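# Seat the crooked brick on the base brick, release

## Task

Get the crooked brick fully seated on top of the base brick, open the gripper so the brick stays there by itself with no robot support, then move the arm away from it.

## Robot and tools

Robot: two six-joint arms, left_arm and right_arm, each ending in a parallel gripper. Their bases sit across the table from each other: left_arm root at (-0.020, +0.458, +0.039) m, quat_wxyz (+0.707, 0, 0, -0.707); right_arm root at (-0.020, -0.458, +0.039) m, quat_wxyz (+0.707, 0, 0, +0.707). The names left and right do not match sides of any image.

Scene frame: origin at the table centre, +z up, table surface at z = +0.020 m, left_arm on the +y side. Gripper positions in results are given in this frame. They can be a little off, more so when the arm reaches far. The fingers point along the gripper's +x axis and close along its y axis. The reported hand point lies between the finger pads, about 3 to 4 cm behind the tips.

execute_actions takes "actions", a list holding one item or nothing, plus an optional "pictures" boolean (default true).
- Empty list: nothing moves; the current state comes back.
- Motion item: {"rows": [...], "steps": n}, with n from 1 to 15 (15 if left out). Each step lasts 1/30 s. Each row drives one step, and the last row repeats until n steps are done.
- Wait item: {"steps": n} with no rows, n up to 300. It returns once n steps have passed since the previous result, and your reply time is counted within that.

Every row is one flat list of 14 numbers for both arms together, even when only one arm moves. The order is left_arm waist, shoulder, elbow, wrist pitch, wrist yaw, wrist roll, gripper opening, then the same seven for right_arm.

The six joint values are absolute target angles in radians, in the same form as the Joint positions line. They are not offsets.
- Ranges: waist -3.054..3.054; shoulder 0.000..3.142; elbow 0.000..2.356; wrist pitch -1.571..1.571; wrist yaw -1.571..1.571; wrist roll -3.142..3.142.
- A call is refused outright if any target lies more than 0.010 rad outside its range and further out than that joint's last reported angle. A refused call moves nothing.
- True ends can differ from the listed ones by up to 0.010 rad. Targets beyond them are clipped, and the result then says "joint sent to its limit". That message may refer to an earlier action still running.

Targets never get far ahead of the real joint. The lead is capped per step at 0.211 rad for waist, shoulder and elbow, 0.213 for wrist pitch, 0.267 for wrist yaw and 0.228 for wrist roll. The whole arm's targets are also scaled back if they would move the gripper more than 70 mm from where it is. So long moves need several calls. Friction can leave joints short of their target, and a tiny change may not move them at all. Read Joint positions after each move.

Gripper opening is a unitless number from -1 to 1. +1 is fully open, a pad gap of 0.088 m. Empty fingers meet near -0.80, and lower values add nothing. Closing fully from open takes about 0.5 s or more.
- grip_measured reports the opening on the same scale. It can be off by about 1 mm, and reads up to about 3 mm (0.061) narrower while squeezing something hard.
- For a secure hold, command about 0.07 below grip_measured; a smaller gap gives a lighter grip.
- Pad force is roughly 34 to 49 N.
- grip_effort_n is the motor's own effort in N; negative means closing. It keeps some residual value at rest and reads "n/a" at the start.

Result lines:
- The state line gives each gripper's end_effector_position (m), end_effector_quat_wxyz and velocities.
- Joint positions and Joint velocities list six joints plus the pad gap (m) for each arm.
- Joint torques and External joint torques are noisy and biased estimates; the external ones include friction and the weight of anything held.
- "joint command not followed" means the clearance check changed or blocked some joint targets on some steps.
- HELD marks steps on which your row, or part of it, was not sent.
- TORQUE FAULT means contact torque reached a joint's load limit. That arm halts for 10 s and skips the rest of the call. Load limits in N m: waist 17.4, shoulder 21.6, elbow 21.5, wrist pitch 5.67, wrist yaw 5.65, wrist roll 5.3.
- MOTOR HOT warns from 50 °C. OVER-TEMPERATURE FAULT means the arm is being held at 95 °C. If it does not cool in 30 to 60 s, the arm loses power and falls limp.

Between calls, the arms keep heading to the last row sent. They stop once motion has nearly ceased or a step is HELD. Fingers already opening or closing continue.

zoom_image(camera, region) returns a magnified crop of the latest image. Cameras are cam_high, cam_low, cam_left_wrist and cam_right_wrist, each 504x504. The region is [x0, y0, x1, y1] in pixels from the top-left corner, at most 504 by 504.

read_manual(section="licences") only returns licence texts.

The next scene's task arrives in its result. Call it only after the brick rests seated on the base brick by itself and the gripper has opened and moved clear.

Avoid the following:
- Knocking anything off the table.
- Letting the two arms collide or press on each other.
- Dropping the brick, slamming it, or pushing hard on it.
- Holding loads for long.

Short random tugs on a held part, or pushes on loose objects, can happen, so check the brick's position afterwards. Smooth, quick motion is preferred.

Each tool is called after "Request:" by a JSON object that holds its "name" and its "arguments", one argument or row to a line.

## Session

Request:
{"name": "execute_actions", "arguments": {
  "actions": []
}}

Scene clock: 0.00 s of 3900.00 s.
left_arm: end_effector_position=(-0.0205, +0.1431, +0.3620) grip_measured=+0.989 grip_effort_n=n/a end_effector_quat_wxyz=(+0.708, -0.021, -0.015, -0.706) end_effector_velocity=(+0.000, +0.000, -0.002) end_effector_angular_velocity=(+0.007, +0.022, +0.004) | right_arm: end_effector_position=(-0.0226, -0.0683, +0.2489) grip_measured=+0.992 grip_effort_n=n/a end_effector_quat_wxyz=(+0.119, -0.613, -0.029, +0.780) end_effector_velocity=(-0.001, -0.005, -0.001) end_effector_angular_velocity=(-0.020, +0.007, +0.006)
Joint positions: left_arm=[-0.005  0.843  0.647  0.249 -0.007 -0.008  0.087] | right_arm=[-0.085  1.874  1.889 -1.376 -0.24  -1.501  0.088]
Joint velocities: left_arm=[-0.002 -0.002 -0.002 -0.007 -0.007 -0.022 -0.001] | right_arm=[-0.002 -0.002 -0.002 -0.022 -0.007 -0.007 -0.   ]
Joint torques (N m, as the arm reports them, + toward a larger angle): no reading
External joint torques (N m, as the arm's controller estimates them; a push from outside toward a larger angle lowers the number): no reading
Heat: left arm: hottest elbow 31 °C (+0.0 °C/min); right arm: hottest wrist pitch 34 °C (+0.0 °C/min).

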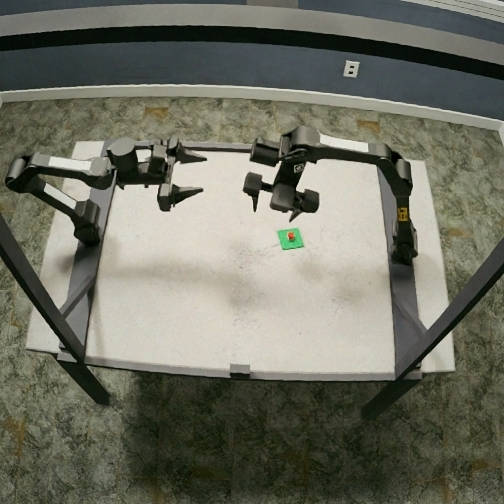

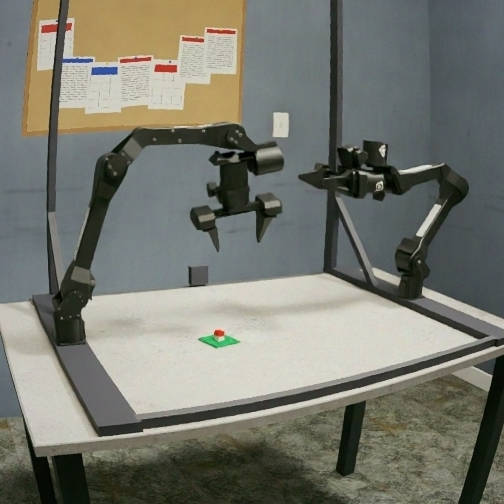

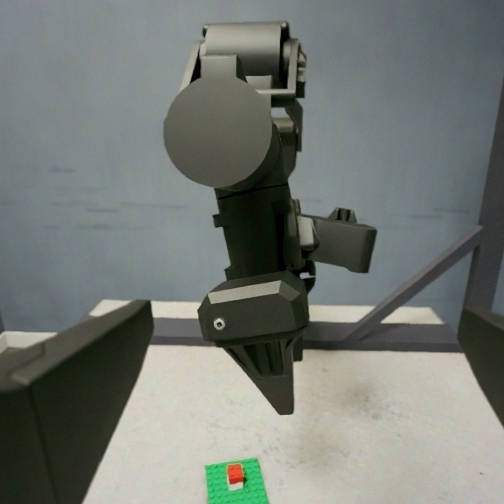

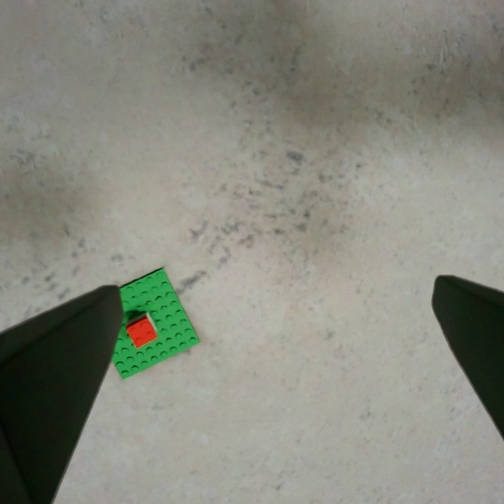

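Request:
{"name": "zoom_image", "arguments": {
  "camera": "cam_high",
  "region": [270, 218, 310, 258]
}}

Request:
{"name": "zoom_image", "arguments": {
  "camera": "cam_left_wrist",
  "region": [200, 450, 272, 504]
}}

Request:
{"name": "zoom_image", "arguments": {
  "camera": "cam_right_wrist",
  "region": [110, 295, 180, 365]
}}

Request:
{"name": "zoom_image", "arguments": {
  "camera": "cam_low",
  "region": [195, 320, 245, 355]
}}

Region (270, 218, 310, 258) of cam_high's 504x504 image, scaled by 12.600, with more detail than that image has.

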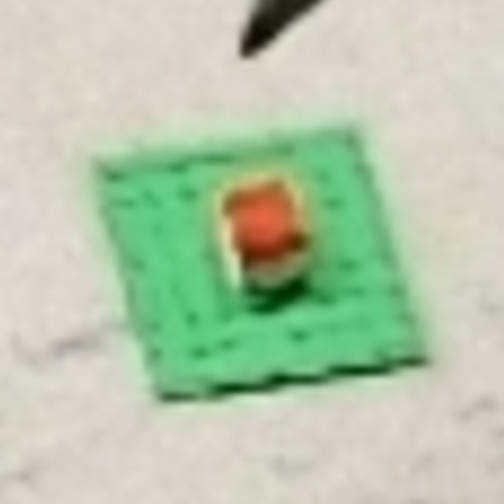

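Region (200, 450, 272, 504) of cam_left_wrist's 504x504 image, scaled by 7.000, with more detail than that image has; it fills the top 378 rows of this view, and the rest is white.

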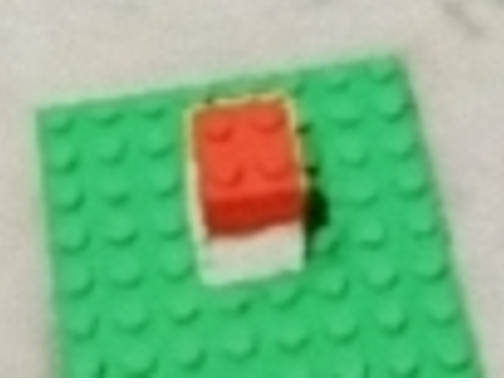

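Region (110, 295, 180, 365) of cam_right_wrist's 504x504 image, scaled by 7.200, with more detail than that image has.

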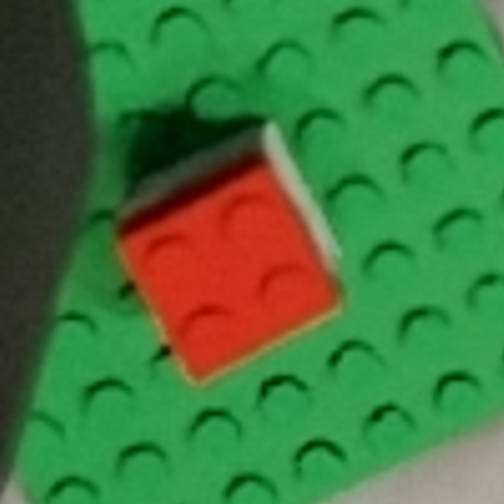

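Region (195, 320, 245, 355) of cam_low's 504x504 image, scaled by 10.080, with more detail than that image has; it fills the top 353 rows of this view, and the rest is white.

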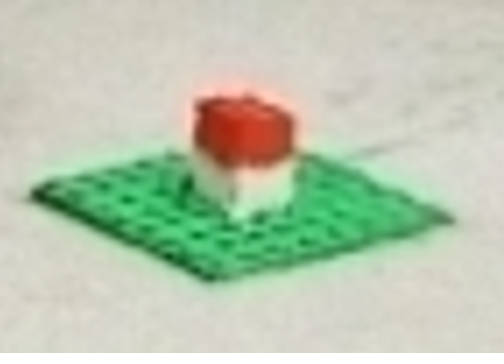

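Request:
{"name": "execute_actions", "arguments": {
  "actions": [
    {"rows": [[-0.005,0.847,0.645,0.253,0,0,1,-0.085,1.874,1.887,-1.375,-0.239,-1.502,0.9],[-0.004,0.860,0.638,0.265,0,0,1,-0.086,1.874,1.881,-1.371,-0.237,-1.507,0.8],[-0.003,0.882,0.626,0.285,0,0,1,-0.086,1.874,1.871,-1.365,-0.232,-1.514,0.7],[-0.001,0.913,0.610,0.314,0,0,1,-0.087,1.874,1.858,-1.357,-0.226,-1.524,0.6],[0.002,0.952,0.590,0.350,0,0,1,-0.089,1.874,1.840,-1.346,-0.219,-1.537,0.5],[0.004,1.000,0.565,0.394,0,0,1,-0.090,1.874,1.819,-1.333,-0.210,-1.553,0.4],[0.008,1.052,0.537,0.443,0,0,1,-0.092,1.874,1.795,-1.319,-0.199,-1.571,0.3],[0.011,1.104,0.510,0.491,0,0,1,-0.094,1.874,1.772,-1.304,-0.189,-1.588,0.2],[0.014,1.156,0.482,0.540,0,0,1,-0.096,1.874,1.748,-1.290,-0.179,-1.605,0.1],[0.017,1.208,0.455,0.588,0,0,1,-0.097,1.874,1.724,-1.276,-0.169,-1.623,0],[0.020,1.260,0.430,0.637,0,0,1,-0.099,1.874,1.701,-1.261,-0.159,-1.640,-0.1],[0.023,1.313,0.410,0.685,0,0,1,-0.101,1.874,1.678,-1.247,-0.149,-1.657,-0.2],[0.026,1.365,0.395,0.734,0,0,1,-0.103,1.874,1.654,-1.233,-0.139,-1.675,-0.2],[0.029,1.417,0.386,0.782,0,0,1,-0.104,1.874,1.631,-1.218,-0.129,-1.692,-0.2],[0.033,1.469,0.383,0.831,0,0,1,-0.106,1.874,1.607,-1.204,-0.119,-1.710,-0.2]], "steps": 15}
  ],
  "pictures": false
}}

Request:
{"name": "execute_actions", "arguments": {
  "actions": [
    {"rows": [[0.036,1.521,0.383,0.879,0,0,1,-0.108,1.874,1.583,-1.190,-0.108,-1.727,-0.2],[0.039,1.573,0.383,0.927,0,0,1,-0.109,1.874,1.560,-1.175,-0.098,-1.744,-0.2],[0.042,1.626,0.383,0.976,0,0,1,-0.111,1.874,1.537,-1.161,-0.088,-1.762,-0.2],[0.045,1.678,0.383,1.024,0,0,1,-0.113,1.874,1.513,-1.147,-0.078,-1.779,-0.2],[0.048,1.730,0.383,1.073,0,0,1,-0.115,1.874,1.490,-1.132,-0.068,-1.796,-0.2],[0.051,1.782,0.383,1.121,0,0,1,-0.117,1.874,1.466,-1.118,-0.058,-1.814,-0.2],[0.054,1.834,0.383,1.170,0,0,1,-0.118,1.874,1.442,-1.104,-0.048,-1.831,-0.2],[0.057,1.886,0.383,1.218,0,0,1,-0.120,1.874,1.419,-1.089,-0.038,-1.848,-0.2],[0.061,1.939,0.383,1.267,0,0,1,-0.122,1.874,1.396,-1.075,-0.027,-1.866,-0.2],[0.063,1.986,0.383,1.311,0,0,1,-0.123,1.874,1.375,-1.062,-0.018,-1.882,-0.2],[0.066,2.025,0.383,1.347,0,0,1,-0.125,1.874,1.358,-1.051,-0.011,-1.895,-0.2],[0.068,2.056,0.383,1.376,0,0,1,-0.126,1.874,1.345,-1.043,-0.005,-1.905,-0.2],[0.069,2.078,0.383,1.396,0,0,1,-0.126,1.874,1.336,-1.037,0,-1.912,-0.2],[0.070,2.088,0.383,1.408,0,0,1,-0.127,1.874,1.331,-1.033,0.002,-1.917,-0.2],[0.070,2.090,0.383,1.412,0,0,1,-0.127,1.874,1.329,-1.032,0.003,-1.918,-0.2]], "steps": 15}
  ],
  "pictures": false
}}

Request:
{"name": "execute_actions", "arguments": {
  "actions": [
    {"steps": 14}
  ]
}}

Scene clock: 61.53 s of 3900.00 s.
left_arm: end_effector_position=(-0.0124, +0.0885, +0.2210) grip_measured=+0.989 grip_effort_n=2.6 end_effector_quat_wxyz=(+0.713, +0.054, +0.057, -0.697) end_effector_velocity=(+0.043, -0.073, -0.465) end_effector_angular_velocity=(+0.686, +0.033, +0.121) | right_arm: end_effector_position=(-0.0057, -0.0769, +0.1933) grip_measured=-0.073 grip_effort_n=-20.7 end_effector_quat_wxyz=(+0.054, -0.654, -0.051, +0.753) end_effector_velocity=(+0.058, -0.058, -0.186) end_effector_angular_velocity=(-0.243, -0.316, +0.412)
Joint positions: left_arm=[ 0.018  1.279  0.448  0.674 -0.005 -0.004  0.087] | right_arm=[-0.098  1.874  1.687 -1.247 -0.153 -1.653  0.035]
Joint velocities: left_arm=[ 0.11   1.536 -0.535  1.385 -0.007 -0.022 -0.   ] | right_arm=[-0.061 -0.002 -0.681  0.388  0.271 -0.52  -0.058]
Joint torques (N m, as the arm reports them, + toward a larger angle): left_arm=[ 0.42 -2.34  4.73  2.23  0.19  0.1 ] | right_arm=[-0.25 -9.04  4.6   0.31  0.02 -0.24]
External joint torques (N m, as the arm's controller estimates them; a push from outside toward a larger angle lowers the number): left_arm=[ 0.38  2.1  -1.74  0.28  0.2   0.09] | right_arm=[-0.27 -0.9  -1.19 -0.13  0.19 -0.24]
Heat: left arm: hottest elbow 37 °C (+6.0 °C/min); right arm: hottest shoulder 40 °C (+6.0 °C/min).
Steps of this call (steps 1 to 90: nothing new was sent; then 58.03 s passed at rest; steps 91 to 105: all 15 steps of this action). Readings (joint positions):
91: left_arm=[-0.005 0.843 0.647 0.249 -0.007 -0.008] | right_arm=[-0.085 1.874 1.889 -1.376 -0.240 -1.501]
92: left_arm=[-0.005 0.845 0.647 0.251 -0.007 -0.007] | right_arm=[-0.085 1.874 1.889 -1.376 -0.240 -1.501]
94: left_arm=[-0.005 0.860 0.646 0.275 -0.007 -0.005] | right_arm=[-0.085 1.874 1.885 -1.370 -0.240 -1.505]
98: left_arm=[-0.000 0.966 0.604 0.386 -0.005 -0.004] | right_arm=[-0.086 1.874 1.839 -1.336 -0.218 -1.544]
105: the state above

Scene clock: 62.03 s of 3900.00 s.
left_arm: end_effector_position=(+0.0053, +0.0673, +0.0761) grip_measured=+0.989 grip_effort_n=2.6 end_effector_quat_wxyz=(+0.724, +0.093, +0.101, -0.676) end_effector_velocity=(+0.014, +0.055, -0.237) end_effector_angular_velocity=(+0.425, +0.046, +0.055) | right_arm: end_effector_position=(+0.0194, -0.1159, +0.1097) grip_measured=-0.195 grip_effort_n=-20.2 end_effector_quat_wxyz=(+0.065, +0.699, +0.073, -0.709) end_effector_velocity=(+0.024, -0.051, -0.076) end_effector_angular_velocity=(-0.127, -0.126, +0.199)
Joint positions: left_arm=[ 0.063  2.002  0.393  1.334 -0.004 -0.003  0.087] | right_arm=[-0.122  1.874  1.367 -1.056 -0.016 -1.888  0.029]
Joint velocities: left_arm=[ 0.042  0.886 -0.09   0.549 -0.007 -0.022 -0.001] | right_arm=[-0.027 -0.007 -0.32   0.198  0.139 -0.227 -0.001]
Joint torques (N m, as the arm reports them, + toward a larger angle): left_arm=[ 0.29 -4.58  2.16  2.54  0.18  0.08] | right_arm=[-0.22 -8.56  4.77  0.21  0.06 -0.22]
External joint torques (N m, as the arm's controller estimates them; a push from outside toward a larger angle lowers the number): left_arm=[ 0.38  2.49 -1.17  0.36  0.16  0.07] | right_arm=[-0.3  -0.38 -1.05 -0.16  0.13 -0.22]
Heat: left arm: hottest elbow 37 °C (+6.1 °C/min); right arm: hottest shoulder 40 °C (+6.1 °C/min).
Steps of this call (steps 1 to 15: all 15 steps of this action). Readings (joint positions):
1: left_arm=[0.022 1.331 0.433 0.722 -0.005 -0.003] | right_arm=[-0.099 1.874 1.664 -1.233 -0.143 -1.670]
2: left_arm=[0.026 1.383 0.422 0.771 -0.005 -0.003] | right_arm=[-0.101 1.874 1.640 -1.219 -0.134 -1.687]
4: left_arm=[0.032 1.485 0.408 0.871 -0.005 -0.003] | right_arm=[-0.104 1.874 1.594 -1.191 -0.113 -1.721]
8: left_arm=[0.044 1.685 0.401 1.069 -0.005 -0.003] | right_arm=[-0.111 1.874 1.500 -1.134 -0.074 -1.790]
15: the state above

Scene clock: 62.50 s of 3900.00 s.
left_arm: end_effector_position=(+0.0065, +0.0701, +0.0624) grip_measured=+0.989 grip_effort_n=2.1 end_effector_quat_wxyz=(+0.725, +0.095, +0.103, -0.675) end_effector_velocity=(+0.000, +0.001, -0.002) end_effector_angular_velocity=(+0.001, +0.019, +0.011) | right_arm: end_effector_position=(+0.0216, -0.1194, +0.1030) grip_measured=-0.197 grip_effort_n=-20.2 end_effector_quat_wxyz=(+0.076, +0.702, +0.078, -0.704) end_effector_velocity=(+0.001, -0.004, -0.001) end_effector_angular_velocity=(-0.013, -0.006, +0.005)
Joint positions: left_arm=[ 0.067  2.078  0.388  1.408 -0.004 -0.003  0.087] | right_arm=[-0.123  1.874  1.339 -1.034 -0.003 -1.912  0.029]
Joint velocities: left_arm=[-0.002  0.007 -0.002  0.007 -0.007 -0.022 -0.   ] | right_arm=[-0.002 -0.002 -0.007 -0.007  0.007 -0.007 -0.   ]
Joint torques (N m, as the arm reports them, + toward a larger angle): left_arm=[ 0.4  -3.58  1.81  2.06  0.17  0.09] | right_arm=[-0.37 -8.49  4.32  0.12  0.12 -0.21]
External joint torques (N m, as the arm's controller estimates them; a push from outside toward a larger angle lowers the number): left_arm=[ 0.38  2.55 -0.69  0.3   0.18  0.08] | right_arm=[-0.37 -0.86 -1.05 -0.12  0.18 -0.21]
Heat: left arm: hottest elbow 37 °C (+6.1 °C/min); right arm: hottest shoulder 40 °C (+6.1 °C/min).
Steps of this call (steps 1 to 14: the robot went on to your last target). Readings (joint positions):
1: left_arm=[0.064 2.026 0.390 1.352 -0.004 -0.003] | right_arm=[-0.123 1.874 1.359 -1.050 -0.013 -1.894]
2: left_arm=[0.065 2.042 0.388 1.366 -0.004 -0.003] | right_arm=[-0.123 1.874 1.353 -1.046 -0.010 -1.899]
4: left_arm=[0.066 2.059 0.388 1.387 -0.004 -0.003] | right_arm=[-0.123 1.874 1.346 -1.040 -0.007 -1.905]
8: left_arm=[0.067 2.072 0.388 1.403 -0.004 -0.003] | right_arm=[-0.123 1.874 1.341 -1.036 -0.004 -1.910]
14: the state above

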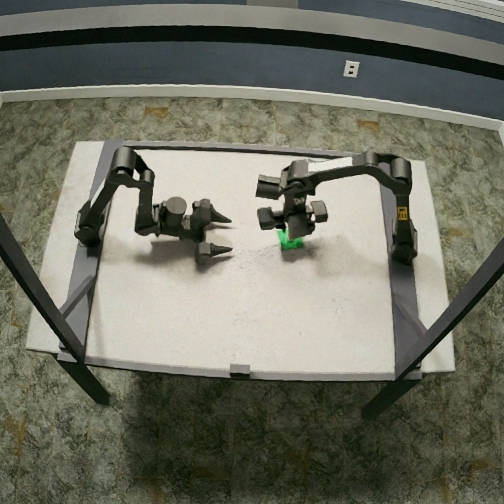

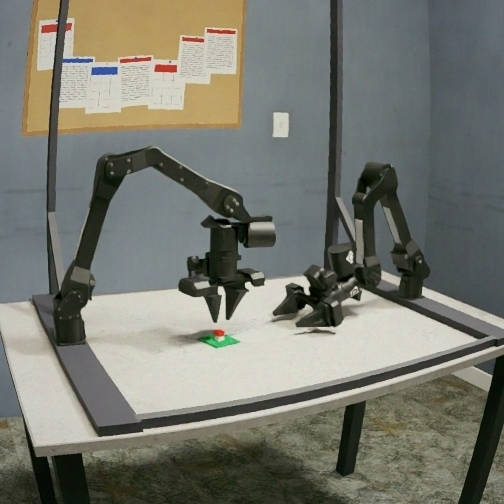

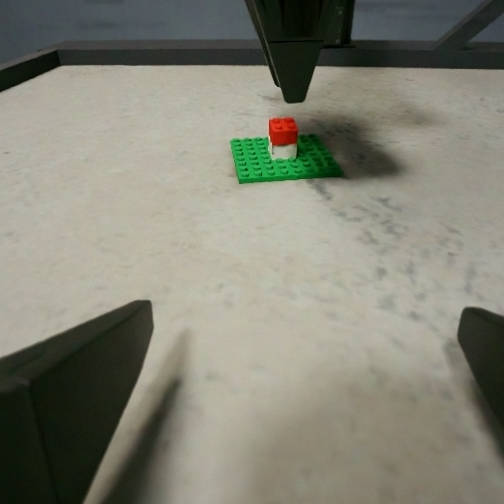

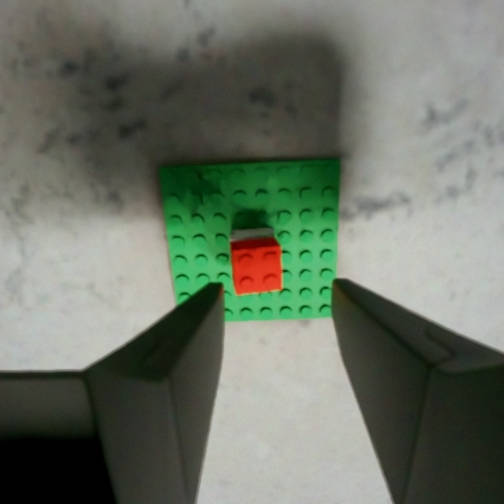

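Request:
{"name": "zoom_image", "arguments": {
  "camera": "cam_right_wrist",
  "region": [200, 200, 350, 350]
}}

Request:
{"name": "zoom_image", "arguments": {
  "camera": "cam_left_wrist",
  "region": [225, 65, 345, 185]
}}

Request:
{"name": "zoom_image", "arguments": {
  "camera": "cam_low",
  "region": [195, 300, 250, 355]
}}

Region (200, 200, 350, 350) of cam_right_wrist's 504x504 image, scaled by 3.360, with more detail than that image has.

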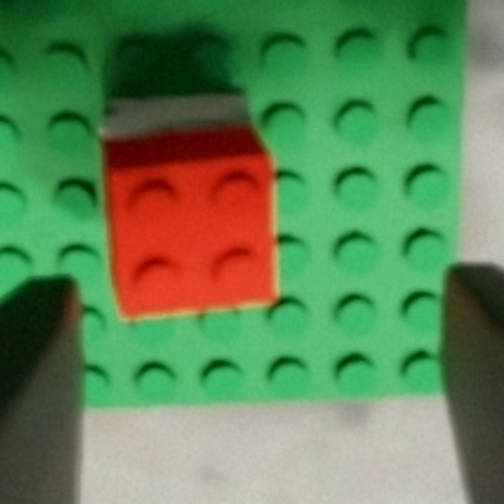

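Region (225, 65, 345, 185) of cam_left_wrist's 504x504 image, scaled by 4.200, with more detail than that image has.

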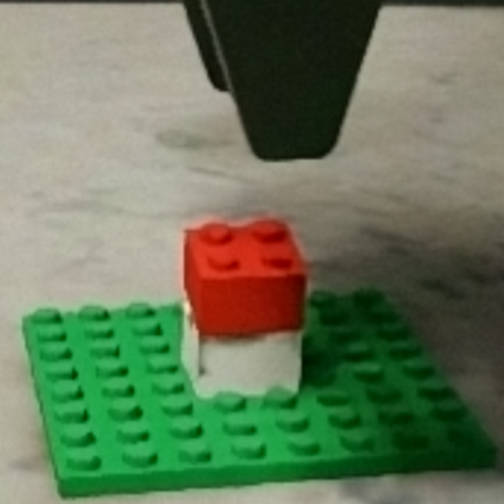

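Region (195, 300, 250, 355) of cam_low's 504x504 image, scaled by 9.164, with more detail than that image has.

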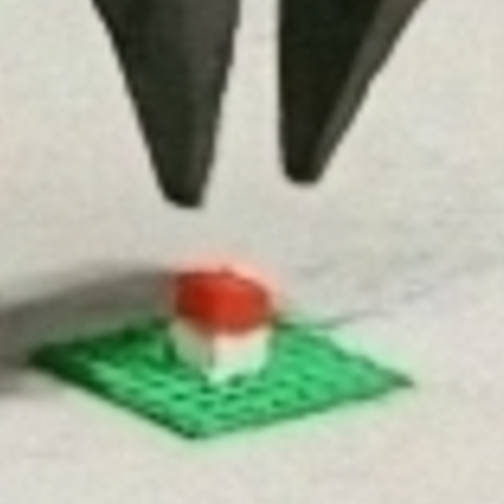

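Request:
{"name": "execute_actions", "arguments": {
  "actions": [
    {"rows": [[0.070,2.090,0.383,1.412,0,0,1,-0.128,1.875,1.327,-1.030,0.003,-1.919,-0.3],[0.070,2.090,0.383,1.412,0,0,1,-0.129,1.876,1.323,-1.026,0.003,-1.920,-0.4],[0.070,2.090,0.383,1.412,0,0,1,-0.130,1.877,1.317,-1.020,0.003,-1.921,-0.5],[0.070,2.090,0.383,1.412,0,0,1,-0.131,1.878,1.310,-1.013,0.003,-1.922,-0.6],[0.070,2.090,0.383,1.412,0,0,1,-0.132,1.879,1.302,-1.006,0.003,-1.923,-0.72],[0.070,2.090,0.383,1.412,0,0,1,-0.133,1.880,1.294,-0.998,0.003,-1.924,-0.72],[0.070,2.090,0.383,1.412,0,0,1,-0.134,1.881,1.286,-0.991,0.003,-1.925,-0.72],[0.070,2.090,0.383,1.412,0,0,1,-0.135,1.882,1.279,-0.984,0.003,-1.926,-0.72],[0.070,2.090,0.383,1.412,0,0,1,-0.136,1.883,1.274,-0.979,0.003,-1.927,-0.72],[0.070,2.090,0.383,1.412,0,0,1,-0.1365,1.884,1.270,-0.9755,0.003,-1.927,-0.72],[0.070,2.090,0.383,1.412,0,0,1,-0.1365,1.884,1.269,-0.9745,0.003,-1.927,-0.72]], "steps": 15}
  ],
  "pictures": false
}}

Request:
{"name": "execute_actions", "arguments": {
  "actions": [
    {"steps": 10}
  ]
}}

Request:
{"name": "zoom_image", "arguments": {
  "camera": "cam_right_wrist",
  "region": [225, 220, 335, 330]
}}

Request:
{"name": "zoom_image", "arguments": {
  "camera": "cam_left_wrist",
  "region": [245, 90, 325, 170]
}}

Request:
{"name": "zoom_image", "arguments": {
  "camera": "cam_low",
  "region": [200, 310, 240, 350]
}}

Scene clock: 91.07 s of 3900.00 s.
left_arm: end_effector_position=(+0.0066, +0.0701, +0.0622) grip_measured=+0.989 grip_effort_n=2.1 end_effector_quat_wxyz=(+0.725, +0.095, +0.103, -0.675) end_effector_velocity=(+0.000, +0.000, +0.002) end_effector_angular_velocity=(-0.008, +0.005, +0.007) | right_arm: end_effector_position=(+0.0242, -0.1252, +0.0893) grip_measured=-0.703 grip_effort_n=-20.2 end_effector_quat_wxyz=(+0.077, +0.702, +0.076, -0.704) end_effector_velocity=(-0.002, -0.003, -0.006) end_effector_angular_velocity=(-0.001, +0.008, +0.024)
Joint positions: left_arm=[ 0.067  2.079  0.388  1.41  -0.004 -0.003  0.087] | right_arm=[-0.133  1.874  1.282 -0.98  -0.002 -1.921  0.005]
Joint velocities: left_arm=[-0.002 -0.002 -0.002  0.007 -0.007 -0.007 -0.   ] | right_arm=[ 0.002 -0.002 -0.027  0.022 -0.007 -0.022 -0.007]
Joint torques (N m, as the arm reports them, + toward a larger angle): left_arm=[ 0.39 -3.61  1.78  2.06  0.17  0.08] | right_arm=[-0.35 -7.12  4.33  0.11  0.11 -0.25]
External joint torques (N m, as the arm's controller estimates them; a push from outside toward a larger angle lowers the number): left_arm=[ 0.39  2.49 -0.67  0.31  0.17  0.07] | right_arm=[-0.42  0.47 -0.98 -0.14  0.17 -0.25]
Heat: left arm: hottest wrist pitch 38 °C (+3.0 °C/min); right arm: hottest shoulder 41 °C (+3.0 °C/min).
Steps of this call (steps 1 to 30: the robot went on to your last target; steps 31 to 90: nothing new was sent; then 25.07 s passed at rest; steps 91 to 105: all 15 steps of this action). Readings (joint positions):
91: left_arm=[0.067 2.079 0.388 1.410 -0.004 -0.003] | right_arm=[-0.124 1.874 1.338 -1.033 -0.002 -1.912]
92: left_arm=[0.067 2.079 0.388 1.410 -0.004 -0.003] | right_arm=[-0.124 1.874 1.338 -1.032 -0.002 -1.913]
94: left_arm=[0.067 2.079 0.388 1.410 -0.004 -0.003] | right_arm=[-0.125 1.874 1.332 -1.025 -0.002 -1.914]
98: left_arm=[0.067 2.079 0.388 1.410 -0.004 -0.003] | right_arm=[-0.129 1.874 1.309 -1.004 -0.002 -1.918]
105: the state above

Scene clock: 91.40 s of 3900.00 s.
left_arm: end_effector_position=(+0.0066, +0.0701, +0.0622) grip_measured=+0.989 grip_effort_n=2.1 end_effector_quat_wxyz=(+0.725, +0.095, +0.103, -0.675) end_effector_velocity=(+0.000, +0.001, -0.001) end_effector_angular_velocity=(+0.007, +0.005, +0.007) | right_arm: end_effector_position=(+0.0243, -0.1253, +0.0886) grip_measured=-0.716 grip_effort_n=-20.2 end_effector_quat_wxyz=(+0.077, +0.702, +0.076, -0.704) end_effector_velocity=(-0.002, +0.000, +0.001) end_effector_angular_velocity=(+0.008, +0.006, +0.010)
Joint positions: left_arm=[ 0.067  2.079  0.388  1.41  -0.004 -0.003  0.087] | right_arm=[-0.133  1.874  1.279 -0.977 -0.002 -1.921  0.004]
Joint velocities: left_arm=[-0.002 -0.002 -0.002 -0.007 -0.007 -0.007 -0.   ] | right_arm=[ 0.002 -0.007 -0.007  0.007 -0.007 -0.007 -0.   ]
Joint torques (N m, as the arm reports them, + toward a larger angle): left_arm=[ 0.37 -3.62  1.8   2.05  0.17  0.08] | right_arm=[-0.24 -7.23  4.35  0.08  0.08 -0.25]
External joint torques (N m, as the arm's controller estimates them; a push from outside toward a larger angle lowers the number): left_arm=[ 0.4   2.47 -0.66  0.31  0.17  0.07] | right_arm=[-0.32  0.38 -0.99 -0.18  0.14 -0.25]
Heat: left arm: hottest wrist pitch 38 °C (+3.0 °C/min); right arm: hottest shoulder 41 °C (+3.0 °C/min).
Steps of this call (steps 1 to 10: the robot went on to your last target). Readings (joint positions):
1: left_arm=[0.067 2.079 0.388 1.410 -0.004 -0.003] | right_arm=[-0.133 1.874 1.281 -0.979 -0.002 -1.921]
2: left_arm=[0.067 2.079 0.388 1.410 -0.004 -0.003] | right_arm=[-0.133 1.874 1.281 -0.979 -0.002 -1.921]
4: left_arm=[0.067 2.079 0.388 1.410 -0.004 -0.003] | right_arm=[-0.133 1.874 1.280 -0.978 -0.002 -1.921]
8: left_arm=[0.067 2.079 0.388 1.410 -0.004 -0.003] | right_arm=[-0.133 1.874 1.279 -0.977 -0.002 -1.921]
10: the state above

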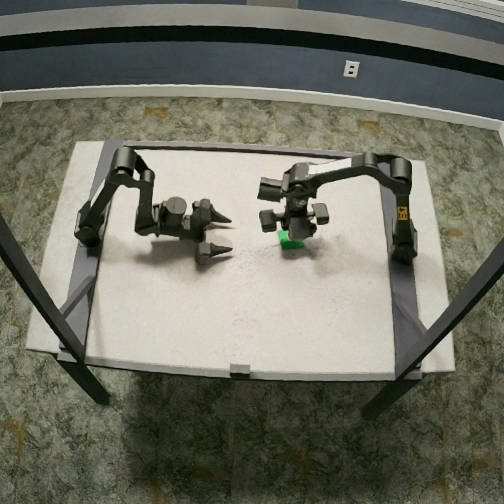

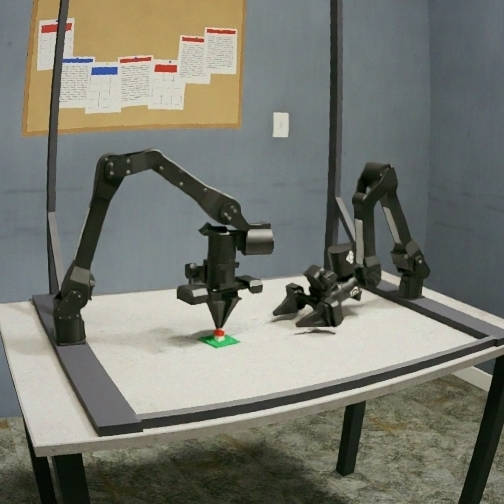

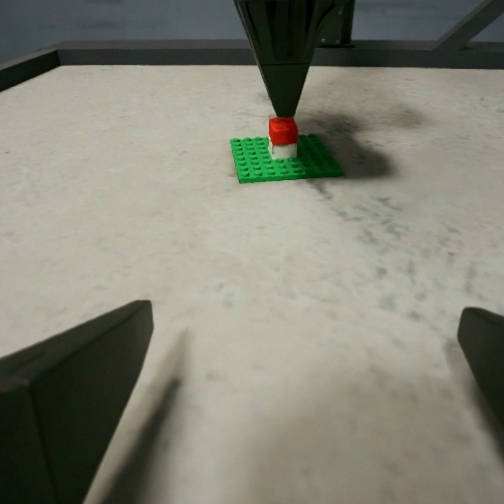

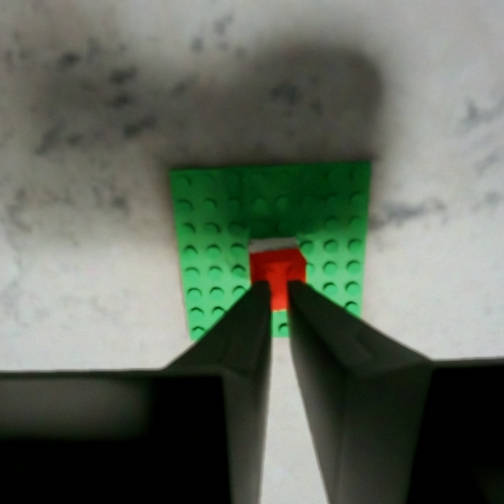

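Region (225, 220, 335, 330) of cam_right_wrist's 504x504 image, scaled by 4.582, with more detail than that image has.

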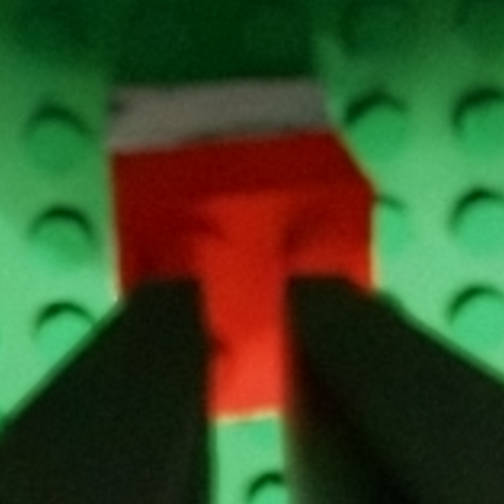

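Region (245, 90, 325, 170) of cam_left_wrist's 504x504 image, scaled by 6.300, with more detail than that image has.

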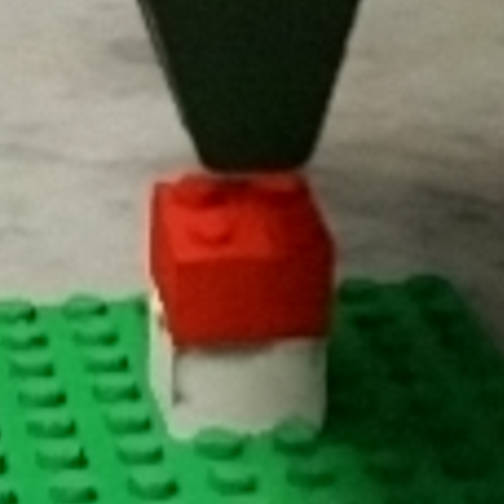

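Region (200, 310, 240, 350) of cam_low's 504x504 image, scaled by 12.600, with more detail than that image has.

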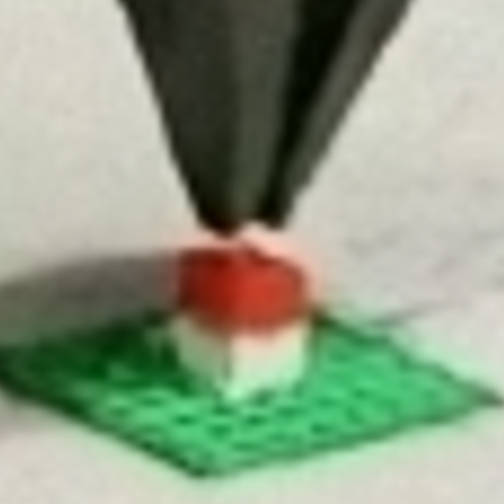

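Request:
{"name": "execute_actions", "arguments": {
  "actions": [
    {"rows": [[0.070,2.090,0.383,1.412,0,0,1,-0.1365,1.8875,1.268,-0.973,0.003,-1.927,-0.72],[0.070,2.090,0.383,1.412,0,0,1,-0.1365,1.890,1.2668,-0.9712,0.003,-1.927,-0.72],[0.070,2.090,0.383,1.412,0,0,1,-0.1365,1.8908,1.2655,-0.9692,0.003,-1.927,-0.72],[0.070,2.090,0.383,1.412,0,0,1,-0.1365,1.8915,1.2642,-0.9672,0.003,-1.927,-0.72],[0.070,2.090,0.383,1.412,0,0,1,-0.1365,1.8922,1.2629,-0.9652,0.003,-1.927,-0.72],[0.070,2.090,0.383,1.412,0,0,1,-0.1365,1.8929,1.2616,-0.9632,0.003,-1.927,-0.72],[0.070,2.090,0.383,1.412,0,0,1,-0.1365,1.8936,1.2603,-0.9612,0.003,-1.927,-0.72],[0.070,2.090,0.383,1.412,0,0,1,-0.1365,1.8942,1.2592,-0.9595,0.003,-1.927,-0.72],[0.070,2.090,0.383,1.412,0,0,1,-0.1365,1.8948,1.2582,-0.958,0.003,-1.927,-0.72],[0.070,2.090,0.383,1.412,0,0,1,-0.1365,1.8953,1.2573,-0.9566,0.003,-1.927,-0.72],[0.070,2.090,0.383,1.412,0,0,1,-0.1365,1.8958,1.2564,-0.9552,0.003,-1.927,-0.72],[0.070,2.090,0.383,1.412,0,0,1,-0.1365,1.8963,1.2555,-0.9538,0.003,-1.927,-0.72],[0.070,2.090,0.383,1.412,0,0,1,-0.1365,1.8968,1.2546,-0.9524,0.003,-1.927,-0.72],[0.070,2.090,0.383,1.412,0,0,1,-0.1365,1.8972,1.2538,-0.9512,0.003,-1.927,-0.72],[0.070,2.090,0.383,1.412,0,0,1,-0.1365,1.8976,1.253,-0.950,0.003,-1.927,-0.72]], "steps": 15}
  ],
  "pictures": false
}}

Request:
{"name": "execute_actions", "arguments": {
  "actions": [
    {"rows": [[0.070,2.090,0.383,1.412,0,0,1,-0.1365,1.899,1.252,-0.950,0.003,-1.927,-0.72],[0.070,2.090,0.383,1.412,0,0,1,-0.1365,1.901,1.2505,-0.950,0.003,-1.927,-0.72],[0.070,2.090,0.383,1.412,0,0,1,-0.1365,1.9035,1.2486,-0.950,0.003,-1.927,-0.72],[0.070,2.090,0.383,1.412,0,0,1,-0.1365,1.9065,1.2463,-0.950,0.003,-1.927,-0.72],[0.070,2.090,0.383,1.412,0,0,1,-0.1365,1.910,1.2437,-0.950,0.003,-1.927,-0.72],[0.070,2.090,0.383,1.412,0,0,1,-0.1365,1.914,1.2407,-0.950,0.003,-1.927,-0.72],[0.070,2.090,0.383,1.412,0,0,1,-0.1365,1.918,1.2377,-0.950,0.003,-1.927,-0.72],[0.070,2.090,0.383,1.412,0,0,1,-0.1365,1.922,1.2347,-0.950,0.003,-1.927,-0.72],[0.070,2.090,0.383,1.412,0,0,1,-0.1365,1.926,1.2317,-0.950,0.003,-1.927,-0.72],[0.070,2.090,0.383,1.412,0,0,1,-0.1365,1.930,1.2287,-0.950,0.003,-1.927,-0.72],[0.070,2.090,0.383,1.412,0,0,1,-0.1365,1.935,1.225,-0.950,0.003,-1.927,-0.72],[0.070,2.090,0.383,1.412,0,0,1,-0.1365,1.940,1.2212,-0.950,0.003,-1.927,-0.72],[0.070,2.090,0.383,1.412,0,0,1,-0.1365,1.945,1.2175,-0.950,0.003,-1.927,-0.72],[0.070,2.090,0.383,1.412,0,0,1,-0.1365,1.950,1.2137,-0.950,0.003,-1.927,-0.72],[0.070,2.090,0.383,1.412,0,0,1,-0.1365,1.955,1.210,-0.950,0.003,-1.927,-0.72]], "steps": 15}
  ],
  "pictures": false
}}

Request:
{"name": "execute_actions", "arguments": {
  "actions": [
    {"rows": [[0.070,2.090,0.383,1.412,0,0,1,-0.1365,1.960,1.2062,-0.950,0.003,-1.927,-0.72],[0.070,2.090,0.383,1.412,0,0,1,-0.1365,1.965,1.2025,-0.950,0.003,-1.927,-0.72],[0.070,2.090,0.383,1.412,0,0,1,-0.1365,1.970,1.1987,-0.950,0.003,-1.927,-0.72],[0.070,2.090,0.383,1.412,0,0,1,-0.1365,1.975,1.195,-0.950,0.003,-1.927,-0.72],[0.070,2.090,0.383,1.412,0,0,1,-0.1365,1.980,1.1912,-0.950,0.003,-1.927,-0.72],[0.070,2.090,0.383,1.412,0,0,1,-0.1365,1.983,1.189,-0.950,0.003,-1.927,-0.72]], "steps": 11}
  ],
  "pictures": false
}}

Request:
{"name": "execute_actions", "arguments": {
  "actions": [
    {"rows": [[0.070,2.090,0.383,1.412,0,0,1,-0.1365,1.975,1.195,-0.950,0.003,-1.927,-0.72],[0.070,2.090,0.383,1.412,0,0,1,-0.1365,1.9655,1.202,-0.950,0.003,-1.927,-0.72],[0.070,2.090,0.383,1.412,0,0,1,-0.1365,1.956,1.209,-0.950,0.003,-1.927,-0.72],[0.070,2.090,0.383,1.412,0,0,1,-0.1365,1.9465,1.2163,-0.950,0.003,-1.927,-0.72],[0.070,2.090,0.383,1.412,0,0,1,-0.1365,1.937,1.2235,-0.950,0.003,-1.927,-0.72],[0.070,2.090,0.383,1.412,0,0,1,-0.1365,1.9275,1.2306,-0.950,0.003,-1.927,-0.72],[0.070,2.090,0.383,1.412,0,0,1,-0.1365,1.918,1.2377,-0.950,0.003,-1.927,-0.72],[0.070,2.090,0.383,1.412,0,0,1,-0.1365,1.9085,1.245,-0.950,0.003,-1.927,-0.72],[0.070,2.090,0.383,1.412,0,0,1,-0.1365,1.899,1.252,-0.950,0.003,-1.927,-0.72],[0.070,2.090,0.383,1.412,0,0,1,-0.1365,1.888,1.261,-0.950,0.003,-1.927,-0.72],[0.070,2.090,0.383,1.412,0,0,1,-0.1365,1.877,1.270,-0.951,0.003,-1.927,-0.72],[0.070,2.090,0.383,1.412,0,0,1,-0.1365,1.866,1.277,-0.954,0.003,-1.927,-0.72],[0.070,2.090,0.383,1.412,0,0,1,-0.1365,1.854,1.281,-0.960,0.003,-1.927,-0.72],[0.070,2.090,0.383,1.412,0,0,1,-0.1365,1.840,1.282,-0.970,0.003,-1.927,-0.72],[0.070,2.090,0.383,1.412,0,0,1,-0.1365,1.822,1.280,-0.984,0.003,-1.927,-0.72]], "steps": 15}
  ],
  "pictures": false
}}

Request:
{"name": "execute_actions", "arguments": {
  "actions": [
    {"rows": [[0.070,2.090,0.383,1.412,0,0,1,-0.1365,1.800,1.274,-1.000,0.003,-1.927,-0.72],[0.070,2.090,0.383,1.412,0,0,1,-0.1365,1.775,1.265,-1.018,0.003,-1.927,-0.72],[0.070,2.090,0.383,1.412,0,0,1,-0.1365,1.748,1.253,-1.037,0.003,-1.927,-0.72],[0.070,2.090,0.383,1.412,0,0,1,-0.1365,1.720,1.240,-1.057,0.003,-1.927,-0.72],[0.070,2.090,0.383,1.412,0,0,1,-0.1365,1.692,1.226,-1.077,0.003,-1.927,-0.72],[0.070,2.090,0.383,1.412,0,0,1,-0.1365,1.665,1.212,-1.096,0.003,-1.927,-0.72],[0.070,2.090,0.383,1.412,0,0,1,-0.1365,1.640,1.199,-1.113,0.003,-1.927,-0.72],[0.070,2.090,0.383,1.412,0,0,1,-0.1365,1.618,1.187,-1.128,0.003,-1.927,-0.72],[0.070,2.090,0.383,1.412,0,0,1,-0.1365,1.600,1.177,-1.141,0.003,-1.927,-0.72],[0.070,2.090,0.383,1.412,0,0,1,-0.1365,1.586,1.170,-1.150,0.003,-1.927,-0.72],[0.070,2.090,0.383,1.412,0,0,1,-0.1365,1.576,1.165,-1.156,0.003,-1.927,-0.72],[0.070,2.090,0.383,1.412,0,0,1,-0.1365,1.570,1.162,-1.159,0.003,-1.927,-0.72]], "steps": 15}
  ],
  "pictures": false
}}

Request:
{"name": "execute_actions", "arguments": {
  "actions": [
    {"steps": 8}
  ]
}}

Scene clock: 143.27 s of 3900.00 s.
left_arm: end_effector_position=(+0.0066, +0.0701, +0.0621) grip_measured=+0.989 grip_effort_n=2.6 end_effector_quat_wxyz=(+0.725, +0.095, +0.103, -0.675) end_effector_velocity=(-0.000, +0.001, +0.004) end_effector_angular_velocity=(-0.017, -0.006, -0.007) | right_arm: end_effector_position=(+0.0245, -0.1260, +0.0839) grip_measured=-0.717 grip_effort_n=-19.8 end_effector_quat_wxyz=(+0.077, +0.702, +0.076, -0.704) end_effector_velocity=(-0.002, +0.000, -0.002) end_effector_angular_velocity=(+0.013, +0.006, +0.010)
Joint positions: left_arm=[ 0.067  2.079  0.388  1.41  -0.004 -0.003  0.087] | right_arm=[-0.134  1.879  1.266 -0.96  -0.001 -1.922  0.004]
Joint velocities: left_arm=[ 0.002 -0.002 -0.007  0.022  0.007  0.007 -0.   ] | right_arm=[ 0.002 -0.007 -0.017  0.022 -0.007 -0.007  0.   ]
Joint torques (N m, as the arm reports them, + toward a larger angle): left_arm=[ 0.34 -3.61  1.8   2.03  0.17  0.08] | right_arm=[-0.39 -6.19  4.13  0.38  0.06 -0.23]
External joint torques (N m, as the arm's controller estimates them; a push from outside toward a larger angle lowers the number): left_arm=[ 0.33  2.52 -0.66  0.27  0.18  0.07] | right_arm=[-0.47  1.34 -1.12  0.1   0.12 -0.23]
Heat: left arm: hottest wrist pitch 41 °C (+3.0 °C/min); right arm: hottest shoulder 39 °C (-2.0 °C/min).
Steps of this call (steps 1 to 15: the robot went on to your last target; steps 16 to 90: nothing new was sent; then 48.37 s passed at rest; steps 91 to 105: all 15 steps of this action). Readings (joint positions):
91: left_arm=[0.067 2.079 0.388 1.410 -0.004 -0.003] | right_arm=[-0.133 1.874 1.278 -0.976 -0.002 -1.922]
92: left_arm=[0.067 2.079 0.388 1.410 -0.004 -0.003] | right_arm=[-0.133 1.874 1.278 -0.975 -0.002 -1.922]
94: left_arm=[0.067 2.079 0.388 1.410 -0.004 -0.003] | right_arm=[-0.133 1.875 1.277 -0.973 -0.002 -1.922]
98: left_arm=[0.067 2.079 0.388 1.410 -0.004 -0.003] | right_arm=[-0.133 1.877 1.272 -0.966 -0.002 -1.922]
105: the state above

Scene clock: 143.77 s of 3900.00 s.
left_arm: end_effector_position=(+0.0066, +0.0701, +0.0621) grip_measured=+0.989 grip_effort_n=2.1 end_effector_quat_wxyz=(+0.725, +0.095, +0.103, -0.675) end_effector_velocity=(+0.002, +0.003, -0.002) end_effector_angular_velocity=(+0.013, -0.008, +0.007) | right_arm: end_effector_position=(+0.0243, -0.1288, +0.0783) grip_measured=-0.717 grip_effort_n=-20.2 end_effector_quat_wxyz=(+0.082, +0.701, +0.070, -0.705) end_effector_velocity=(-0.001, -0.008, -0.011) end_effector_angular_velocity=(-0.045, +0.014, +0.005)
Joint positions: left_arm=[ 0.067  2.079  0.388  1.41  -0.004 -0.003  0.087] | right_arm=[-0.134  1.889  1.255 -0.954 -0.001 -1.922  0.004]
Joint velocities: left_arm=[ 0.002 -0.002 -0.007 -0.007 -0.007  0.007 -0.   ] | right_arm=[-0.002  0.022 -0.017 -0.007 -0.007 -0.007  0.   ]
Joint torques (N m, as the arm reports them, + toward a larger angle): left_arm=[ 0.35 -3.64  1.79  2.04  0.17  0.08] | right_arm=[-0.35 -1.12  0.97  0.31  0.06 -0.22]
External joint torques (N m, as the arm's controller estimates them; a push from outside toward a larger angle lowers the number): left_arm=[ 0.33  2.45 -0.63  0.3   0.17  0.07] | right_arm=[-0.34  6.19 -4.08  0.1   0.11 -0.21]
Heat: left arm: hottest wrist pitch 41 °C (+3.0 °C/min); right arm: hottest shoulder 39 °C (-2.0 °C/min).
Steps of this call (steps 1 to 15: all 15 steps of this action). Readings (joint positions):
1: left_arm=[0.067 2.079 0.388 1.410 -0.004 -0.003] | right_arm=[-0.134 1.879 1.265 -0.959 -0.001 -1.922]
2: left_arm=[0.067 2.079 0.388 1.410 -0.004 -0.003] | right_arm=[-0.134 1.879 1.265 -0.959 -0.001 -1.922]
4: left_arm=[0.067 2.079 0.388 1.410 -0.004 -0.003] | right_arm=[-0.134 1.880 1.263 -0.958 -0.001 -1.922]
8: left_arm=[0.067 2.079 0.388 1.410 -0.004 -0.003] | right_arm=[-0.134 1.883 1.260 -0.956 -0.001 -1.922]
15: the state above

Scene clock: 144.13 s of 3900.00 s.
left_arm: end_effector_position=(+0.0066, +0.0701, +0.0621) grip_measured=+0.989 grip_effort_n=2.1 end_effector_quat_wxyz=(+0.725, +0.095, +0.103, -0.675) end_effector_velocity=(+0.000, +0.001, -0.001) end_effector_angular_velocity=(+0.006, +0.020, +0.011) | right_arm: end_effector_position=(+0.0241, -0.1303, +0.0756) grip_measured=-0.717 grip_effort_n=-20.2 end_effector_quat_wxyz=(+0.085, +0.700, +0.067, -0.705) end_effector_velocity=(+0.003, -0.001, -0.002) end_effector_angular_velocity=(-0.003, -0.007, -0.014)
Joint positions: left_arm=[ 0.067  2.079  0.388  1.41  -0.004 -0.003  0.087] | right_arm=[-0.134  1.895  1.251 -0.953 -0.001 -1.922  0.004]
Joint velocities: left_arm=[-0.002 -0.002 -0.002 -0.007 -0.007 -0.022 -0.   ] | right_arm=[-0.007  0.002 -0.007  0.007  0.007  0.007 -0.   ]
Joint torques (N m, as the arm reports them, + toward a larger angle): left_arm=[ 0.36 -3.64  1.8   2.04  0.17  0.08] | right_arm=[-0.12  2.12 -1.38  0.18  0.05 -0.21]
External joint torques (N m, as the arm's controller estimates them; a push from outside toward a larger angle lowers the number): left_arm=[ 0.36  2.46 -0.66  0.29  0.17  0.07] | right_arm=[-0.08  9.61 -6.52 -0.03  0.1  -0.21]
Heat: left arm: hottest wrist pitch 41 °C (+3.0 °C/min); right arm: hottest shoulder 39 °C (-2.0 °C/min).
Steps of this call (steps 1 to 11: all 11 steps of this action). Readings (joint positions):
1: left_arm=[0.067 2.079 0.388 1.410 -0.004 -0.003] | right_arm=[-0.134 1.890 1.254 -0.954 -0.001 -1.922]
2: left_arm=[0.067 2.079 0.388 1.410 -0.004 -0.003] | right_arm=[-0.134 1.891 1.254 -0.954 -0.001 -1.922]
4: left_arm=[0.067 2.079 0.388 1.410 -0.004 -0.003] | right_arm=[-0.134 1.893 1.252 -0.953 -0.001 -1.922]
8: left_arm=[0.067 2.079 0.388 1.410 -0.004 -0.003] | right_arm=[-0.134 1.895 1.251 -0.953 -0.001 -1.922]
11: the state above

Scene clock: 144.63 s of 3900.00 s.
left_arm: end_effector_position=(+0.0066, +0.0701, +0.0621) grip_measured=+0.989 grip_effort_n=2.1 end_effector_quat_wxyz=(+0.725, +0.095, +0.103, -0.675) end_effector_velocity=(+0.002, +0.004, -0.005) end_effector_angular_velocity=(+0.026, +0.007, +0.012) | right_arm: end_effector_position=(+0.0246, -0.1266, +0.0849) grip_measured=-0.717 grip_effort_n=-20.2 end_effector_quat_wxyz=(+0.076, +0.703, +0.077, -0.703) end_effector_velocity=(-0.006, -0.032, +0.048) end_effector_angular_velocity=(-0.040, +0.013, +0.010)
Joint positions: left_arm=[ 0.067  2.079  0.388  1.41  -0.004 -0.003  0.087] | right_arm=[-0.134  1.874  1.263 -0.959 -0.001 -1.922  0.004]
Joint velocities: left_arm=[ 0.002 -0.002 -0.007 -0.022 -0.007 -0.007 -0.   ] | right_arm=[ 0.002 -0.149  0.007 -0.198 -0.007 -0.007 -0.   ]
Joint torques (N m, as the arm reports them, + toward a larger angle): left_arm=[ 0.36 -3.65  1.8   2.04  0.17  0.08] | right_arm=[ -0.24 -11.67   6.74  -0.32   0.04  -0.22]
External joint torques (N m, as the arm's controller estimates them; a push from outside toward a larger angle lowers the number): left_arm=[ 0.32  2.38 -0.6   0.32  0.18  0.07] | right_arm=[-0.28 -3.26  1.39 -0.39  0.1  -0.21]
Heat: left arm: hottest wrist pitch 41 °C (+3.0 °C/min); right arm: hottest shoulder 39 °C (-2.0 °C/min).
Steps of this call (steps 1 to 15: all 15 steps of this action). Readings (joint positions):
1: left_arm=[0.067 2.079 0.388 1.410 -0.004 -0.003] | right_arm=[-0.134 1.895 1.251 -0.953 -0.001 -1.922]
2: left_arm=[0.067 2.079 0.388 1.410 -0.004 -0.003] | right_arm=[-0.134 1.895 1.251 -0.953 -0.001 -1.922]
4: left_arm=[0.067 2.079 0.388 1.410 -0.004 -0.003] | right_arm=[-0.134 1.892 1.252 -0.953 -0.001 -1.922]
8: left_arm=[0.067 2.079 0.388 1.410 -0.004 -0.003] | right_arm=[-0.134 1.887 1.256 -0.953 -0.001 -1.922]
15: the state above

Scene clock: 145.13 s of 3900.00 s.
left_arm: end_effector_position=(+0.0066, +0.0701, +0.0621) grip_measured=+0.989 grip_effort_n=2.6 end_effector_quat_wxyz=(+0.725, +0.095, +0.103, -0.675) end_effector_velocity=(-0.000, +0.003, -0.005) end_effector_angular_velocity=(+0.026, +0.007, +0.007) | right_arm: end_effector_position=(+0.0170, -0.1828, +0.1449) grip_measured=-0.717 grip_effort_n=-19.8 end_effector_quat_wxyz=(+0.073, +0.704, +0.080, -0.702) end_effector_velocity=(-0.004, -0.043, +0.013) end_effector_angular_velocity=(-0.047, -0.001, +0.005)
Joint positions: left_arm=[ 0.067  2.079  0.388  1.41  -0.004 -0.003  0.087] | right_arm=[-0.134  1.594  1.181 -1.146 -0.001 -1.922  0.004]
Joint velocities: left_arm=[-0.002 -0.002 -0.007 -0.022 -0.007 -0.007  0.   ] | right_arm=[-0.002 -0.134 -0.085 -0.095  0.007 -0.007 -0.   ]
Joint torques (N m, as the arm reports them, + toward a larger angle): left_arm=[ 0.35 -3.63  1.79  2.04  0.17  0.08] | right_arm=[-0.16 -7.44  4.46 -0.06  0.03 -0.22]
External joint torques (N m, as the arm's controller estimates them; a push from outside toward a larger angle lowers the number): left_arm=[ 0.33  2.42 -0.62  0.31  0.18  0.07] | right_arm=[-0.12 -1.95 -1.   -0.37  0.08 -0.23]
Heat: left arm: hottest wrist pitch 41 °C (+3.0 °C/min); right arm: hottest shoulder 39 °C (-2.0 °C/min).
Steps of this call (steps 1 to 15: all 15 steps of this action). Readings (joint positions):
1: left_arm=[0.067 2.079 0.388 1.410 -0.004 -0.003] | right_arm=[-0.134 1.866 1.263 -0.969 -0.001 -1.922]
2: left_arm=[0.067 2.079 0.388 1.410 -0.004 -0.003] | right_arm=[-0.134 1.854 1.263 -0.982 -0.001 -1.922]
4: left_arm=[0.067 2.079 0.388 1.410 -0.004 -0.003] | right_arm=[-0.134 1.814 1.261 -1.008 -0.001 -1.922]
8: left_arm=[0.067 2.079 0.388 1.410 -0.004 -0.003] | right_arm=[-0.134 1.701 1.233 -1.076 -0.001 -1.922]
15: the state above

Scene clock: 145.40 s of 3900.00 s.
left_arm: end_effector_position=(+0.0066, +0.0701, +0.0621) grip_measured=+0.989 grip_effort_n=2.1 end_effector_quat_wxyz=(+0.725, +0.095, +0.103, -0.675) end_effector_velocity=(-0.002, +0.003, -0.004) end_effector_angular_velocity=(+0.016, +0.010, -0.007) | right_arm: end_effector_position=(+0.0164, -0.1872, +0.1455) grip_measured=-0.717 grip_effort_n=-19.8 end_effector_quat_wxyz=(+0.075, +0.703, +0.078, -0.703) end_effector_velocity=(-0.004, -0.010, +0.002) end_effector_angular_velocity=(-0.024, +0.025, -0.010)
Joint positions: left_arm=[ 0.067  2.079  0.388  1.41  -0.004 -0.003  0.087] | right_arm=[-0.134  1.584  1.173 -1.156 -0.001 -1.922  0.004]
Joint velocities: left_arm=[-0.002  0.002 -0.007 -0.007  0.007 -0.007 -0.   ] | right_arm=[-0.002 -0.017 -0.007 -0.037 -0.022  0.007 -0.   ]
Joint torques (N m, as the arm reports them, + toward a larger angle): left_arm=[ 0.35 -3.65  1.8   2.04  0.17  0.08] | right_arm=[-0.1  -7.66  4.58 -0.07  0.09 -0.24]
External joint torques (N m, as the arm's controller estimates them; a push from outside toward a larger angle lowers the number): left_arm=[ 0.36  2.43 -0.62  0.3   0.17  0.07] | right_arm=[-0.1  -2.03 -0.97 -0.32  0.14 -0.24]
Heat: left arm: hottest wrist pitch 41 °C (+3.0 °C/min); right arm: hottest shoulder 39 °C (-2.0 °C/min).
Steps of this call (steps 1 to 8: the robot went on to your last target). Readings (joint positions):
1: left_arm=[0.067 2.079 0.388 1.410 -0.004 -0.003] | right_arm=[-0.134 1.591 1.179 -1.149 -0.001 -1.922]
2: left_arm=[0.067 2.079 0.388 1.410 -0.004 -0.003] | right_arm=[-0.134 1.589 1.177 -1.151 -0.001 -1.922]
4: left_arm=[0.067 2.079 0.388 1.410 -0.004 -0.003] | right_arm=[-0.134 1.586 1.175 -1.154 -0.001 -1.922]
8: the state above

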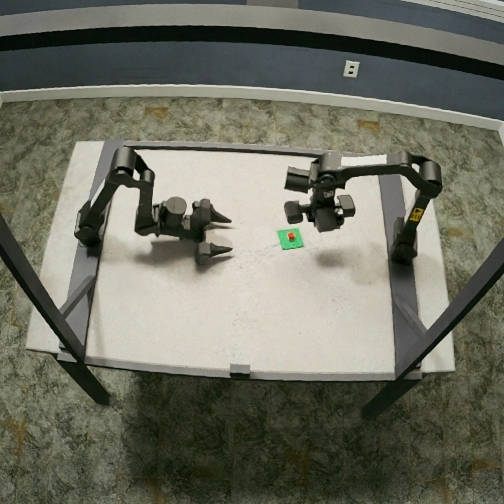

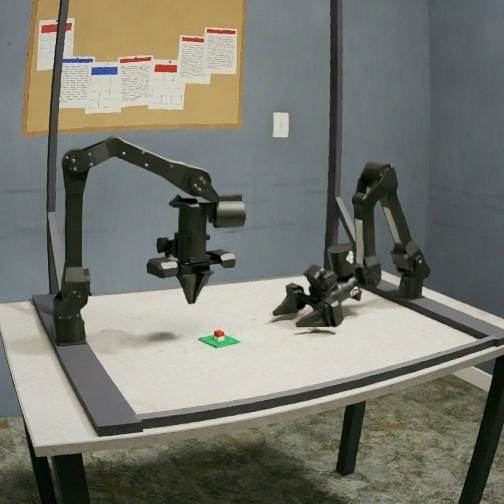

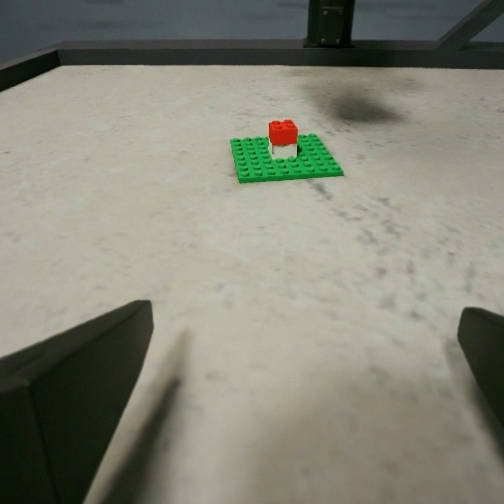

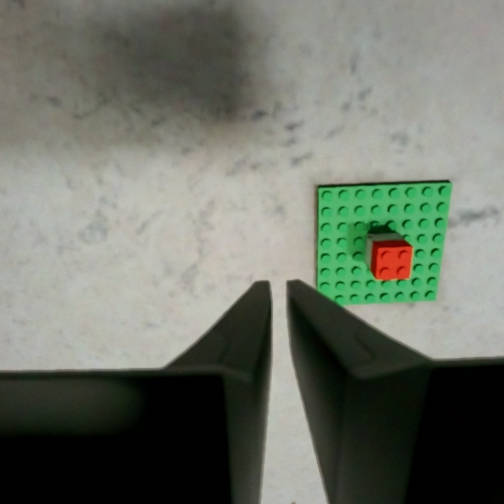

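Request:
{"name": "zoom_image", "arguments": {
  "camera": "cam_left_wrist",
  "region": [255, 110, 310, 165]
}}

Request:
{"name": "zoom_image", "arguments": {
  "camera": "cam_right_wrist",
  "region": [355, 220, 425, 290]
}}

Region (255, 110, 310, 165) of cam_left_wrist's 504x504 image, scaled by 9.164, with more detail than that image has.

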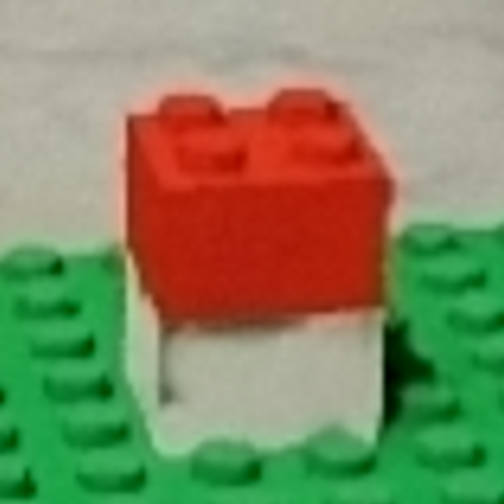

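Region (355, 220, 425, 290) of cam_right_wrist's 504x504 image, scaled by 7.200, with more detail than that image has.

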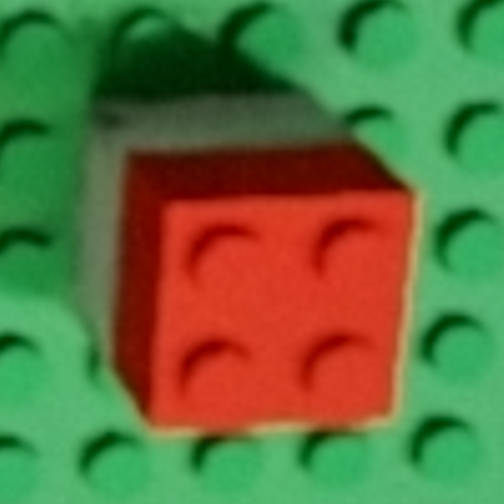

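Request:
{"name": "finished_scene", "arguments": {
  "scene": 2
}}

The scene is finished: the task was done.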